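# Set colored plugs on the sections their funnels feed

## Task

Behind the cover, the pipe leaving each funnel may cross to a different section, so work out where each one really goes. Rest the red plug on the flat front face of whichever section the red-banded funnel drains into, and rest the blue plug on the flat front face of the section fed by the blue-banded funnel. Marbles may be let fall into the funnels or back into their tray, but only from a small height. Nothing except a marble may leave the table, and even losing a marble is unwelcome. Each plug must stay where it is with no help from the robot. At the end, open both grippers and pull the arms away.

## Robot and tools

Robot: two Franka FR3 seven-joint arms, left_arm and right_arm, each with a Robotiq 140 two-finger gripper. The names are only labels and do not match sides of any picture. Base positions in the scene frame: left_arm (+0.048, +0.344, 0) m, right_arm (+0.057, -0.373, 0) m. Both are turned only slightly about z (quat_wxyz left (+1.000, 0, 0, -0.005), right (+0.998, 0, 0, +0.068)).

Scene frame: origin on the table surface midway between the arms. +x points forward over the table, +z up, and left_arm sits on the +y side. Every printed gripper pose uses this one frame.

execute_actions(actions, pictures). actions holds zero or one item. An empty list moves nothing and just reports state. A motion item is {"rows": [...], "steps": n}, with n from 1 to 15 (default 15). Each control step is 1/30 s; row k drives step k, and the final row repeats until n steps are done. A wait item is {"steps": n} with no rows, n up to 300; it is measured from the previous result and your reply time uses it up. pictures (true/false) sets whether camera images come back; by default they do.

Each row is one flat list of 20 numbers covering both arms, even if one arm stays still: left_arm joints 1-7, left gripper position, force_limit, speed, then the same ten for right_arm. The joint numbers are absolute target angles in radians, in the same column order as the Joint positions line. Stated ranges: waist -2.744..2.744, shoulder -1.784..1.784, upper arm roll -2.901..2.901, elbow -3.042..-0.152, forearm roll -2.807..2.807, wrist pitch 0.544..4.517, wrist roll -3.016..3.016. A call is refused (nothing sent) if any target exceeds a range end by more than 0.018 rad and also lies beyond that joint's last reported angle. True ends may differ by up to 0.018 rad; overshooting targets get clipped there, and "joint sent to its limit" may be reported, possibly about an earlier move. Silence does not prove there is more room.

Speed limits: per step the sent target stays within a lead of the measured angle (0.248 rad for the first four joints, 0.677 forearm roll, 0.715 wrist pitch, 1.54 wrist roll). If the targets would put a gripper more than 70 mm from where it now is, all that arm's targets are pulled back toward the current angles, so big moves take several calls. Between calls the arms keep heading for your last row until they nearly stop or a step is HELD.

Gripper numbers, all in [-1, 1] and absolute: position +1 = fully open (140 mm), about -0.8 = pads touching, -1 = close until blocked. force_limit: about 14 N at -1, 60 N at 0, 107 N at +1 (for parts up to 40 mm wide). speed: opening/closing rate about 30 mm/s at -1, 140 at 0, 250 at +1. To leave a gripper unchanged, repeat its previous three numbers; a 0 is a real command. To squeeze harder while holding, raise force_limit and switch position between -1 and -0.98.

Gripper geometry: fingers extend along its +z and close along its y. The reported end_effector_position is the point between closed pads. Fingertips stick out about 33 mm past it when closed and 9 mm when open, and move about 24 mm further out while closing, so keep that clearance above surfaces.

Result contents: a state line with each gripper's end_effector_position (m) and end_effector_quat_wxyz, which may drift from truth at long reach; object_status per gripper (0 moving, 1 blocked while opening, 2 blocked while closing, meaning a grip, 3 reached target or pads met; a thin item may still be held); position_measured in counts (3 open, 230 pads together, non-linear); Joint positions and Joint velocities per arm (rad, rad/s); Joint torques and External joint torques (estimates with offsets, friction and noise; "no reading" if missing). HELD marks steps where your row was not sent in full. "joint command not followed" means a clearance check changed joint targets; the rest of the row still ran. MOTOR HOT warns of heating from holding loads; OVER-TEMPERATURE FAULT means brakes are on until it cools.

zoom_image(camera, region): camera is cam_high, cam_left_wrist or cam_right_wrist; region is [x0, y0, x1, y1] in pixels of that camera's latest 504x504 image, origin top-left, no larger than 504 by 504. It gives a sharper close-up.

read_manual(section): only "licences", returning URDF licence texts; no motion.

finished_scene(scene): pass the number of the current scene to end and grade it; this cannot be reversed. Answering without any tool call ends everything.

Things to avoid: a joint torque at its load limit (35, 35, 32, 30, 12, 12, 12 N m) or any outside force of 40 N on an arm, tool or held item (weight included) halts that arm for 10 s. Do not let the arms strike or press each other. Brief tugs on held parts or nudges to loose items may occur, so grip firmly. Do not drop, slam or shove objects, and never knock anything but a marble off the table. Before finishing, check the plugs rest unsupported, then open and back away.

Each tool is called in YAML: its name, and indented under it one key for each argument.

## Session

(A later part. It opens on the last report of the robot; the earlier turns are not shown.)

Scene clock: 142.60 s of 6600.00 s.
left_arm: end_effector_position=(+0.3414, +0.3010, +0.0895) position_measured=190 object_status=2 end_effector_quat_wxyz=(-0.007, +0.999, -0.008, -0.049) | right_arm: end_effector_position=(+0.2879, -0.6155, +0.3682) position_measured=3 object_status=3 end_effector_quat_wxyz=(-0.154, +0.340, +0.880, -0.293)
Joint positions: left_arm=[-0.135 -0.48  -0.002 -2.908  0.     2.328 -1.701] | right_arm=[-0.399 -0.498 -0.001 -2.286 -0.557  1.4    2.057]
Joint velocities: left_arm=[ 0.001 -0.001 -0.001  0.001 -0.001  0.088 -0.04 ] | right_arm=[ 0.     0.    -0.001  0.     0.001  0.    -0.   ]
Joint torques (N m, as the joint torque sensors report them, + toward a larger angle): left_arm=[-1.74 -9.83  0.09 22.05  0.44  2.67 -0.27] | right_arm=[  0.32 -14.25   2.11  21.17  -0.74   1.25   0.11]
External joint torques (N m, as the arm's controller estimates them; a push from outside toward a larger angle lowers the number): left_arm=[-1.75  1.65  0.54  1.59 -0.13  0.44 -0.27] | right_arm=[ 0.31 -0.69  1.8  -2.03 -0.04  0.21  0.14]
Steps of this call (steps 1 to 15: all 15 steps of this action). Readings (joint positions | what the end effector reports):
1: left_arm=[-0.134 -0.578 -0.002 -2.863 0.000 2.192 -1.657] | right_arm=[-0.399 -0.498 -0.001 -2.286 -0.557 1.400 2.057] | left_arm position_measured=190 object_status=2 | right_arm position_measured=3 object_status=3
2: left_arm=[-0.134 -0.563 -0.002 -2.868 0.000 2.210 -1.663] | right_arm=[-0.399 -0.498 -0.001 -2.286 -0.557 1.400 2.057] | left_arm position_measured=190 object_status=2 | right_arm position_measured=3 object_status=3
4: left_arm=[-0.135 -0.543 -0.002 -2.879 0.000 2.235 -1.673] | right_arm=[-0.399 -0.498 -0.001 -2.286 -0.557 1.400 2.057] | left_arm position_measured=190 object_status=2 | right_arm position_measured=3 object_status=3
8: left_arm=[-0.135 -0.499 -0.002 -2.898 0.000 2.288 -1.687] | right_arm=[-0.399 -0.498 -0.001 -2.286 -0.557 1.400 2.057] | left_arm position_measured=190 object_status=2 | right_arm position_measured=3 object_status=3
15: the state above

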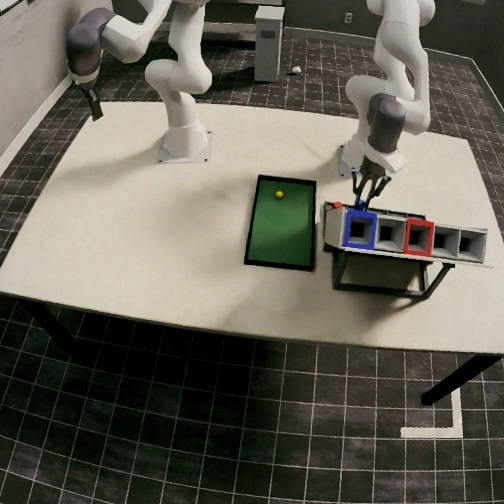

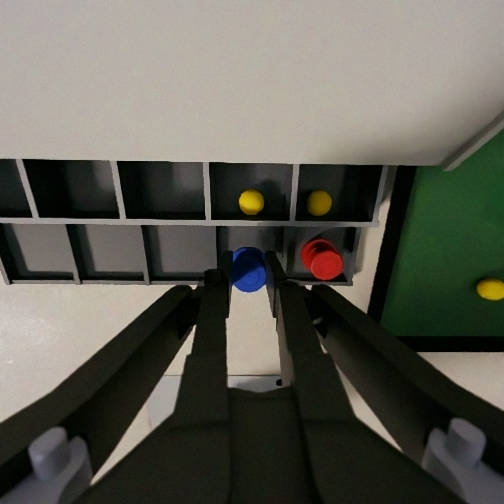

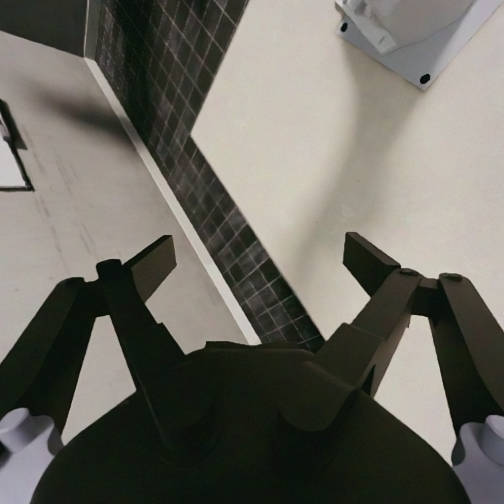

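execute_actions:
  actions:
    - {"rows":[[-0.142,-0.45,0,-2.918,0,2.39,-1.717,-1,-0.6,-0.5,-0.4,-0.5,0,-2.287,-0.557,1.4,2.057,1,0,0],[-0.142,-0.45,0,-2.918,0,2.39,-1.717,-1,-0.6,-0.5,-0.4,-0.5,0,-2.287,-0.557,1.4,2.057,1,0,0],[-0.142,-0.45,0,-2.918,0,2.39,-1.717,-1,-0.6,-0.5,-0.4,-0.5,0,-2.287,-0.557,1.4,2.057,1,0,0],[-0.142,-0.424,0,-2.928,0,2.43,-1.717,-1,-0.6,-0.5,-0.4,-0.5,0,-2.287,-0.557,1.4,2.057,1,0,0],[-0.142,-0.424,0,-2.928,0,2.43,-1.717,-1,-0.6,-0.5,-0.4,-0.5,0,-2.287,-0.557,1.4,2.057,1,0,0],[-0.142,-0.424,0,-2.928,0,2.43,-1.717,-1,-0.6,-0.5,-0.4,-0.5,0,-2.287,-0.557,1.4,2.057,1,0,0],[-0.142,-0.424,0,-2.928,0,2.43,-1.717,-1,-0.6,-0.5,-0.4,-0.5,0,-2.287,-0.557,1.4,2.057,1,0,0],[-0.142,-0.408,0,-2.934,0,2.45,-1.717,-1,-0.6,-0.5,-0.4,-0.5,0,-2.287,-0.557,1.4,2.057,1,0,0]]}
  pictures: false

execute_actions:
  actions:
    - {"steps":10}

Scene clock: 148.03 s of 6600.00 s.
left_arm: end_effector_position=(+0.3440, +0.2992, +0.0658) position_measured=190 object_status=2 end_effector_quat_wxyz=(-0.007, +0.999, -0.004, -0.043) | right_arm: end_effector_position=(+0.2879, -0.6155, +0.3682) position_measured=3 object_status=3 end_effector_quat_wxyz=(-0.154, +0.340, +0.880, -0.293)
Joint positions: left_arm=[-0.14  -0.411 -0.001 -2.933  0.     2.437 -1.713] | right_arm=[-0.399 -0.498 -0.001 -2.286 -0.557  1.4    2.057]
Joint velocities: left_arm=[-0.     0.003 -0.     0.     0.     0.064 -0.001] | right_arm=[-0.    -0.001 -0.001  0.001  0.001  0.     0.002]
Joint torques (N m, as the joint torque sensors report them, + toward a larger angle): left_arm=[ -2.24 -11.04   0.05  20.47   0.34   2.65  -0.12] | right_arm=[ -0.89 -13.85   1.63  21.51  -0.76   1.19   0.09]
External joint torques (N m, as the arm's controller estimates them; a push from outside toward a larger angle lowers the number): left_arm=[-2.22  1.76  0.46  1.1  -0.17  0.37 -0.11] | right_arm=[-0.83 -0.14  1.4  -1.77 -0.06  0.16  0.12]
Steps of this call (steps 1 to 30: the robot went on to your last target; steps 31 to 90: nothing new was sent; then 1.93 s passed at rest; steps 91 to 105: all 15 steps of this action). Readings (joint positions | what the end effector reports):
91: left_arm=[-0.136 -0.475 -0.001 -2.909 0.000 2.350 -1.713] | right_arm=[-0.399 -0.498 -0.001 -2.286 -0.557 1.400 2.057] | left_arm position_measured=190 object_status=2 | right_arm position_measured=3 object_status=3
92: left_arm=[-0.137 -0.468 -0.001 -2.910 0.000 2.357 -1.713] | right_arm=[-0.399 -0.498 -0.001 -2.286 -0.557 1.400 2.057] | left_arm position_measured=190 object_status=2 | right_arm position_measured=3 object_status=3
94: left_arm=[-0.139 -0.453 -0.001 -2.916 0.000 2.374 -1.713] | right_arm=[-0.399 -0.498 -0.001 -2.286 -0.557 1.400 2.057] | left_arm position_measured=190 object_status=2 | right_arm position_measured=3 object_status=3
98: left_arm=[-0.140 -0.426 -0.001 -2.927 0.000 2.406 -1.713] | right_arm=[-0.399 -0.498 -0.001 -2.286 -0.557 1.400 2.057] | left_arm position_measured=190 object_status=2 | right_arm position_measured=3 object_status=3
105: the state above

Scene clock: 148.37 s of 6600.00 s.
left_arm: end_effector_position=(+0.3470, +0.2987, +0.0664) position_measured=190 object_status=2 end_effector_quat_wxyz=(-0.006, +0.999, -0.004, -0.038) | right_arm: end_effector_position=(+0.2879, -0.6155, +0.3682) position_measured=3 object_status=3 end_effector_quat_wxyz=(-0.154, +0.340, +0.880, -0.293)
Joint positions: left_arm=[-0.14  -0.41  -0.001 -2.933  0.     2.446 -1.713] | right_arm=[-0.399 -0.498 -0.001 -2.286 -0.557  1.4    2.057]
Joint velocities: left_arm=[-0.     0.001  0.    -0.001  0.     0.008 -0.001] | right_arm=[ 0.    -0.001  0.     0.    -0.     0.     0.   ]
Joint torques (N m, as the joint torque sensors report them, + toward a larger angle): left_arm=[ -1.72 -10.9   -0.02  19.99   0.35   2.61  -0.1 ] | right_arm=[ -0.44 -14.05   2.3   21.26  -0.69   1.24   0.3 ]
External joint torques (N m, as the arm's controller estimates them; a push from outside toward a larger angle lowers the number): left_arm=[-1.72  1.85  0.37  0.65 -0.17  0.29 -0.09] | right_arm=[-0.44 -0.38  1.99 -1.98  0.01  0.2   0.33]
Steps of this call (steps 1 to 10: the robot went on to your last target). Readings (joint positions | what the end effector reports):
1: left_arm=[-0.140 -0.410 -0.001 -2.933 0.000 2.438 -1.713] | right_arm=[-0.399 -0.498 -0.001 -2.286 -0.557 1.400 2.057] | left_arm position_measured=190 object_status=2 | right_arm position_measured=3 object_status=3
2: left_arm=[-0.140 -0.410 -0.001 -2.933 0.000 2.440 -1.713] | right_arm=[-0.399 -0.498 -0.001 -2.286 -0.557 1.400 2.057] | left_arm position_measured=190 object_status=2 | right_arm position_measured=3 object_status=3
4: left_arm=[-0.140 -0.410 -0.001 -2.933 0.000 2.442 -1.713] | right_arm=[-0.399 -0.498 -0.001 -2.286 -0.557 1.400 2.057] | left_arm position_measured=190 object_status=2 | right_arm position_measured=3 object_status=3
8: left_arm=[-0.140 -0.410 -0.001 -2.933 0.000 2.445 -1.713] | right_arm=[-0.399 -0.498 -0.001 -2.286 -0.557 1.400 2.057] | left_arm position_measured=190 object_status=2 | right_arm position_measured=3 object_status=3
10: the state above

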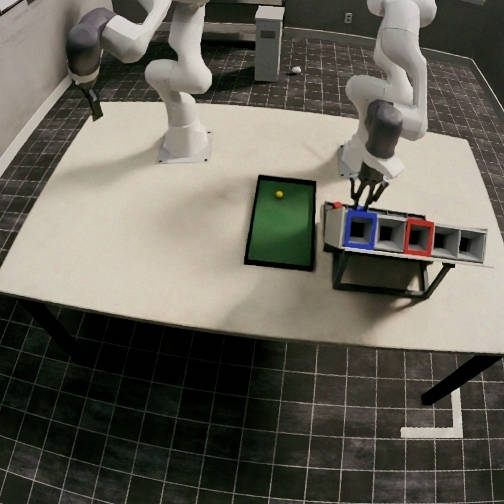

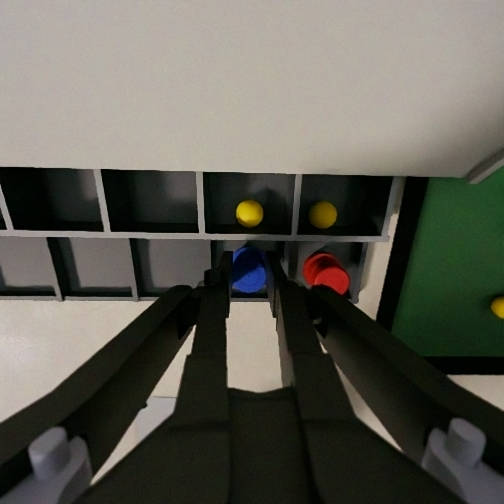

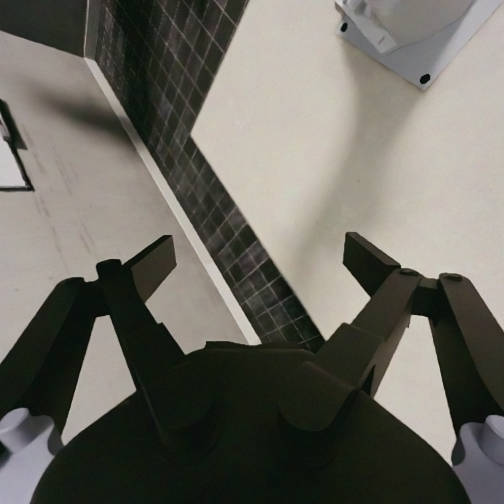

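Lower 3 mm, then release.

execute_actions:
  actions:
    - {"rows":[[-0.142,-0.4,0,-2.937,0,2.452,-1.717,-1,-0.6,-0.5,-0.4,-0.5,0,-2.287,-0.557,1.4,2.057,1,0,0]],"steps":10}
  pictures: false

execute_actions:
  actions:
    - {"rows":[[-0.142,-0.4,0,-2.937,0,2.452,-1.717,-0.3,-0.6,-0.8,-0.4,-0.5,0,-2.287,-0.557,1.4,2.057,1,0,0]]}
  pictures: false

execute_actions:
  actions:
    - {"rows":[[-0.142,-0.44,0,-2.922,0,2.38,-1.717,-0.3,-0.6,-0.8,-0.4,-0.5,0,-2.287,-0.557,1.4,2.057,1,0,0],[-0.142,-0.44,0,-2.922,0,2.38,-1.717,-0.3,-0.6,-0.8,-0.4,-0.5,0,-2.287,-0.557,1.4,2.057,1,0,0],[-0.142,-0.44,0,-2.922,0,2.38,-1.717,-0.3,-0.6,-0.8,-0.4,-0.5,0,-2.287,-0.557,1.4,2.057,1,0,0],[-0.142,-0.44,0,-2.922,0,2.38,-1.717,-0.3,-0.6,-0.8,-0.4,-0.5,0,-2.287,-0.557,1.4,2.057,1,0,0],[-0.142,-0.44,0,-2.922,0,2.38,-1.717,-0.3,-0.6,-0.8,-0.4,-0.5,0,-2.287,-0.557,1.4,2.057,1,0,0],[-0.142,-0.49,0,-2.905,0,2.3,-1.717,-0.3,-0.6,-0.8,-0.4,-0.5,0,-2.287,-0.557,1.4,2.057,1,0,0]]}
  pictures: false

execute_actions:
  actions:
    - {"rows":[[-0.142,-0.55,0,-2.88,0,2.2,-1.717,-0.3,-0.6,-0.8,-0.4,-0.5,0,-2.287,-0.557,1.4,2.057,1,0,0],[-0.142,-0.55,0,-2.88,0,2.2,-1.717,-0.3,-0.6,-0.8,-0.4,-0.5,0,-2.287,-0.557,1.4,2.057,1,0,0],[-0.142,-0.55,0,-2.88,0,2.2,-1.717,-0.3,-0.6,-0.8,-0.4,-0.5,0,-2.287,-0.557,1.4,2.057,1,0,0],[-0.142,-0.55,0,-2.88,0,2.2,-1.717,-0.3,-0.6,-0.8,-0.4,-0.5,0,-2.287,-0.557,1.4,2.057,1,0,0],[-0.142,-0.55,0,-2.88,0,2.2,-1.717,-0.3,-0.6,-0.8,-0.4,-0.5,0,-2.287,-0.557,1.4,2.057,1,0,0],[-0.142,-0.68,0,-2.85,0,2.03,-1.717,-0.3,-0.6,-0.8,-0.4,-0.5,0,-2.287,-0.557,1.4,2.057,1,0,0]]}
  pictures: false

execute_actions:
  actions:
    - {"rows":[[-0.142,-0.95,0,-2.8,0,1.7,-1.717,-0.3,-0.6,-0.8,-0.4,-0.5,0,-2.287,-0.557,1.4,2.057,1,0,0]]}

Scene clock: 162.63 s of 6600.00 s.
left_arm: end_effector_position=(+0.3453, +0.2989, +0.0641) position_measured=190 object_status=2 end_effector_quat_wxyz=(-0.006, +0.999, -0.005, -0.040) | right_arm: end_effector_position=(+0.2879, -0.6155, +0.3682) position_measured=3 object_status=3 end_effector_quat_wxyz=(-0.154, +0.340, +0.880, -0.293)
Joint positions: left_arm=[-0.14  -0.404 -0.001 -2.935  0.     2.449 -1.713] | right_arm=[-0.399 -0.498 -0.001 -2.286 -0.557  1.4    2.057]
Joint velocities: left_arm=[ 0.    -0.    -0.001  0.001 -0.     0.001  0.001] | right_arm=[-0.001 -0.002 -0.     0.001 -0.001 -0.     0.001]
Joint torques (N m, as the joint torque sensors report them, + toward a larger angle): left_arm=[ -1.26 -10.05   0.24  20.15   0.32   2.81  -0.04] | right_arm=[  0.17 -14.74   2.02  21.9   -0.74   1.26   0.16]
External joint torques (N m, as the arm's controller estimates them; a push from outside toward a larger angle lowers the number): left_arm=[-1.26  2.8   0.63  0.9  -0.18  0.5  -0.04] | right_arm=[ 0.19 -0.96  1.72 -1.46 -0.03  0.21  0.19]
Steps of this call (steps 1 to 30: the robot went on to your last target; steps 31 to 90: nothing new was sent; then 10.93 s passed at rest; steps 91 to 100: all 10 steps of this action). Readings (joint positions | what the end effector reports):
91: left_arm=[-0.140 -0.409 -0.001 -2.933 0.000 2.448 -1.713] | right_arm=[-0.399 -0.498 -0.001 -2.286 -0.557 1.400 2.057] | left_arm position_measured=190 object_status=2 | right_arm position_measured=3 object_status=3
92: left_arm=[-0.140 -0.407 -0.001 -2.934 0.000 2.448 -1.713] | right_arm=[-0.399 -0.498 -0.001 -2.286 -0.557 1.400 2.057] | left_arm position_measured=190 object_status=2 | right_arm position_measured=3 object_status=3
94: left_arm=[-0.140 -0.404 -0.001 -2.935 0.000 2.448 -1.713] | right_arm=[-0.399 -0.498 -0.001 -2.286 -0.557 1.400 2.057] | left_arm position_measured=190 object_status=2 | right_arm position_measured=3 object_status=3
98: left_arm=[-0.140 -0.404 -0.001 -2.935 0.000 2.449 -1.713] | right_arm=[-0.399 -0.498 -0.001 -2.286 -0.557 1.400 2.057] | left_arm position_measured=190 object_status=2 | right_arm position_measured=3 object_status=3
100: the state above

Scene clock: 163.13 s of 6600.00 s.
left_arm: end_effector_position=(+0.3446, +0.2990, +0.0634) position_measured=167 object_status=3 end_effector_quat_wxyz=(-0.006, +0.999, -0.005, -0.041) | right_arm: end_effector_position=(+0.2879, -0.6155, +0.3682) position_measured=3 object_status=3 end_effector_quat_wxyz=(-0.154, +0.340, +0.880, -0.293)
Joint positions: left_arm=[-0.14  -0.403 -0.001 -2.936  0.     2.449 -1.713] | right_arm=[-0.399 -0.498 -0.001 -2.286 -0.557  1.4    2.057]
Joint velocities: left_arm=[ 0.002  0.     0.001  0.    -0.     0.     0.   ] | right_arm=[-0.001 -0.     0.001  0.    -0.001 -0.    -0.001]
Joint torques (N m, as the joint torque sensors report them, + toward a larger angle): left_arm=[ -1.65 -10.67   0.69  20.09   0.37   2.65  -0.11] | right_arm=[ -1.23 -14.48   1.87  22.28  -0.81   1.12   0.05]
External joint torques (N m, as the arm's controller estimates them; a push from outside toward a larger angle lowers the number): left_arm=[-1.68  2.24  1.04  0.83 -0.14  0.34 -0.1 ] | right_arm=[-1.2  -0.92  1.58 -0.93 -0.11  0.09  0.08]
Steps of this call (steps 1 to 15: all 15 steps of this action). Readings (joint positions | what the end effector reports):
1: left_arm=[-0.140 -0.404 -0.001 -2.935 0.000 2.449 -1.713] | right_arm=[-0.399 -0.498 -0.001 -2.286 -0.557 1.400 2.057] | left_arm position_measured=190 object_status=0 | right_arm position_measured=3 object_status=3
2: left_arm=[-0.140 -0.404 -0.001 -2.935 0.000 2.449 -1.713] | right_arm=[-0.399 -0.498 -0.001 -2.286 -0.557 1.400 2.057] | left_arm position_measured=190 object_status=0 | right_arm position_measured=3 object_status=3
4: left_arm=[-0.140 -0.404 -0.001 -2.935 0.000 2.449 -1.713] | right_arm=[-0.399 -0.498 -0.001 -2.286 -0.557 1.400 2.057] | left_arm position_measured=182 object_status=0 | right_arm position_measured=3 object_status=3
8: left_arm=[-0.140 -0.403 -0.001 -2.936 0.000 2.449 -1.713] | right_arm=[-0.399 -0.498 -0.001 -2.286 -0.557 1.400 2.057] | left_arm position_measured=171 object_status=0 | right_arm position_measured=3 object_status=3
15: the state above

Scene clock: 163.63 s of 6600.00 s.
left_arm: end_effector_position=(+0.3410, +0.2996, +0.0919) position_measured=167 object_status=3 end_effector_quat_wxyz=(-0.008, +0.999, -0.005, -0.050) | right_arm: end_effector_position=(+0.2879, -0.6155, +0.3682) position_measured=3 object_status=3 end_effector_quat_wxyz=(-0.154, +0.340, +0.880, -0.293)
Joint positions: left_arm=[-0.14  -0.487 -0.001 -2.905  0.     2.318 -1.713] | right_arm=[-0.399 -0.498 -0.001 -2.286 -0.557  1.4    2.057]
Joint velocities: left_arm=[ 0.001  0.    -0.001  0.    -0.001 -0.092 -0.001] | right_arm=[-0.001  0.    -0.002 -0.001 -0.    -0.     0.001]
Joint torques (N m, as the joint torque sensors report them, + toward a larger angle): left_arm=[ -0.76 -12.4   -0.58  22.99   0.45   1.77  -0.17] | right_arm=[ -0.04 -14.07   1.55  21.66  -0.69   1.37   0.17]
External joint torques (N m, as the arm's controller estimates them; a push from outside toward a larger angle lowers the number): left_arm=[-0.78 -0.95 -0.14  2.16 -0.14 -0.54 -0.16] | right_arm=[ 0.04 -0.49  1.34 -1.56  0.02  0.34  0.2 ]
Steps of this call (steps 1 to 15: all 15 steps of this action). Readings (joint positions | what the end effector reports):
1: left_arm=[-0.140 -0.409 -0.001 -2.934 0.000 2.437 -1.713] | right_arm=[-0.399 -0.498 -0.001 -2.286 -0.557 1.400 2.057] | left_arm position_measured=167 object_status=3 | right_arm position_measured=3 object_status=3
2: left_arm=[-0.140 -0.418 -0.001 -2.932 0.000 2.427 -1.713] | right_arm=[-0.399 -0.498 -0.001 -2.286 -0.557 1.400 2.057] | left_arm position_measured=167 object_status=3 | right_arm position_measured=3 object_status=3
4: left_arm=[-0.140 -0.431 -0.001 -2.926 0.000 2.413 -1.713] | right_arm=[-0.399 -0.498 -0.001 -2.286 -0.557 1.400 2.057] | left_arm position_measured=167 object_status=3 | right_arm position_measured=3 object_status=3
8: left_arm=[-0.140 -0.470 -0.001 -2.913 0.000 2.361 -1.713] | right_arm=[-0.399 -0.498 -0.001 -2.286 -0.557 1.400 2.057] | left_arm position_measured=167 object_status=3 | right_arm position_measured=3 object_status=3
15: the state above

Scene clock: 164.13 s of 6600.00 s.
left_arm: end_effector_position=(+0.3274, +0.3017, +0.1560) position_measured=167 object_status=3 end_effector_quat_wxyz=(-0.008, +0.999, -0.004, -0.053) | right_arm: end_effector_position=(+0.2879, -0.6155, +0.3682) position_measured=3 object_status=3 end_effector_quat_wxyz=(-0.154, +0.340, +0.880, -0.293)
Joint positions: left_arm=[-0.14  -0.677 -0.001 -2.848  0.     2.063 -1.713] | right_arm=[-0.399 -0.498 -0.001 -2.286 -0.557  1.4    2.057]
Joint velocities: left_arm=[-0.001 -0.001  0.001 -0.005  0.    -0.187 -0.002] | right_arm=[ 0.001 -0.    -0.    -0.    -0.     0.    -0.   ]
Joint torques (N m, as the joint torque sensors report them, + toward a larger angle): left_arm=[-1.26 -7.98 -0.8  23.99  0.48  1.86  0.01] | right_arm=[ -0.38 -14.28   1.54  22.42  -0.66   1.16   0.09]
External joint torques (N m, as the arm's controller estimates them; a push from outside toward a larger angle lowers the number): left_arm=[-1.27 -0.51 -0.19  0.84 -0.26 -0.45  0.02] | right_arm=[-0.39 -0.73  1.23 -0.8   0.03  0.12  0.12]
Steps of this call (steps 1 to 15: all 15 steps of this action). Readings (joint positions | what the end effector reports):
1: left_arm=[-0.140 -0.498 -0.001 -2.903 0.000 2.297 -1.713] | right_arm=[-0.399 -0.498 -0.001 -2.286 -0.557 1.400 2.057] | left_arm position_measured=167 object_status=3 | right_arm position_measured=3 object_status=3
2: left_arm=[-0.140 -0.513 -0.001 -2.898 0.000 2.279 -1.713] | right_arm=[-0.399 -0.498 -0.001 -2.286 -0.557 1.400 2.057] | left_arm position_measured=167 object_status=3 | right_arm position_measured=3 object_status=3
4: left_arm=[-0.140 -0.536 -0.001 -2.886 0.000 2.255 -1.713] | right_arm=[-0.399 -0.498 -0.001 -2.286 -0.557 1.400 2.057] | left_arm position_measured=167 object_status=3 | right_arm position_measured=3 object_status=3
8: left_arm=[-0.140 -0.633 -0.001 -2.864 0.000 2.150 -1.713] | right_arm=[-0.399 -0.498 -0.001 -2.286 -0.557 1.400 2.057] | left_arm position_measured=167 object_status=3 | right_arm position_measured=3 object_status=3
15: the state above

Scene clock: 164.63 s of 6600.00 s.
left_arm: end_effector_position=(+0.2750, +0.3097, +0.2302) position_measured=167 object_status=3 end_effector_quat_wxyz=(-0.010, +0.998, -0.004, -0.063) | right_arm: end_effector_position=(+0.2879, -0.6155, +0.3682) position_measured=3 object_status=3 end_effector_quat_wxyz=(-0.154, +0.340, +0.880, -0.293)
Joint positions: left_arm=[-0.14  -0.947 -0.001 -2.799  0.     1.723 -1.713] | right_arm=[-0.399 -0.498 -0.001 -2.286 -0.557  1.4    2.057]
Joint velocities: left_arm=[-0.001 -0.     0.001 -0.002 -0.001 -0.126 -0.   ] | right_arm=[-0.     0.002  0.001 -0.002 -0.     0.001  0.001]
Joint torques (N m, as the joint torque sensors report them, + toward a larger angle): left_arm=[-0.91 -0.85 -0.34 25.21  0.69  1.91 -0.06] | right_arm=[ -0.89 -14.14   2.62  22.14  -0.65   1.19   0.13]
External joint torques (N m, as the arm's controller estimates them; a push from outside toward a larger angle lowers the number): left_arm=[-0.89 -0.01  0.46  0.77 -0.16 -0.36 -0.06] | right_arm=[-0.86 -0.73  2.35 -0.98  0.05  0.16  0.16]
Steps of this call (steps 1 to 15: all 15 steps of this action). Readings (joint positions | what the end effector reports):
1: left_arm=[-0.140 -0.709 -0.001 -2.848 0.000 2.015 -1.713] | right_arm=[-0.399 -0.498 -0.001 -2.286 -0.557 1.400 2.057] | left_arm position_measured=167 object_status=3 | right_arm position_measured=3 object_status=3
2: left_arm=[-0.140 -0.767 -0.001 -2.842 0.000 1.966 -1.713] | right_arm=[-0.399 -0.498 -0.001 -2.286 -0.557 1.400 2.057] | left_arm position_measured=167 object_status=3 | right_arm position_measured=3 object_status=3
4: left_arm=[-0.140 -0.874 -0.001 -2.815 0.000 1.881 -1.713] | right_arm=[-0.399 -0.498 -0.001 -2.286 -0.557 1.400 2.057] | left_arm position_measured=167 object_status=3 | right_arm position_measured=3 object_status=3
8: left_arm=[-0.140 -0.944 -0.001 -2.795 0.000 1.787 -1.713] | right_arm=[-0.399 -0.498 -0.001 -2.286 -0.557 1.400 2.057] | left_arm position_measured=167 object_status=3 | right_arm position_measured=3 object_status=3
15: the state above

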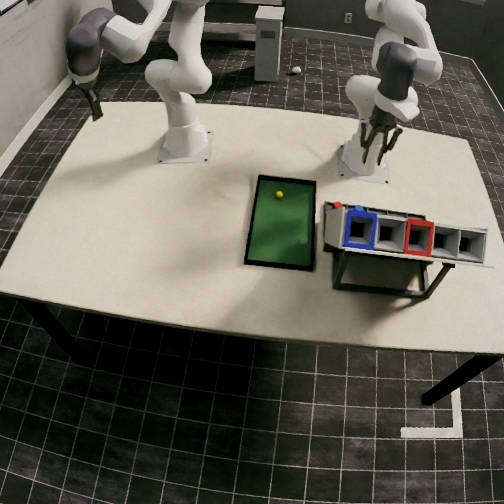

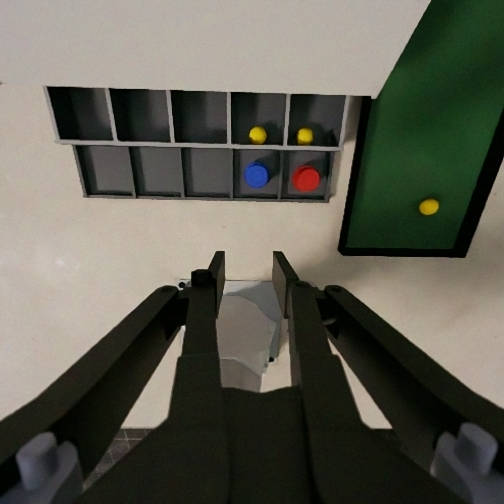

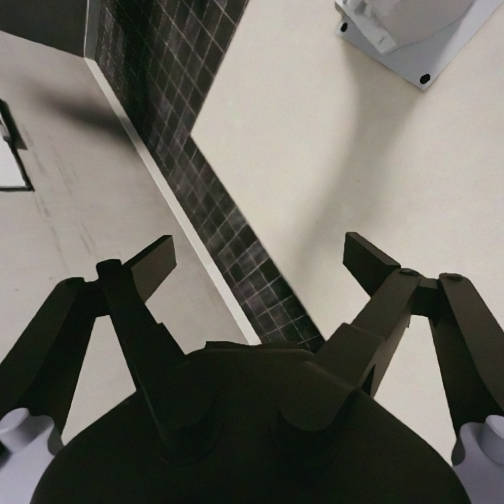

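finished_scene:
  scene: 2

The scene is finished: the task was done.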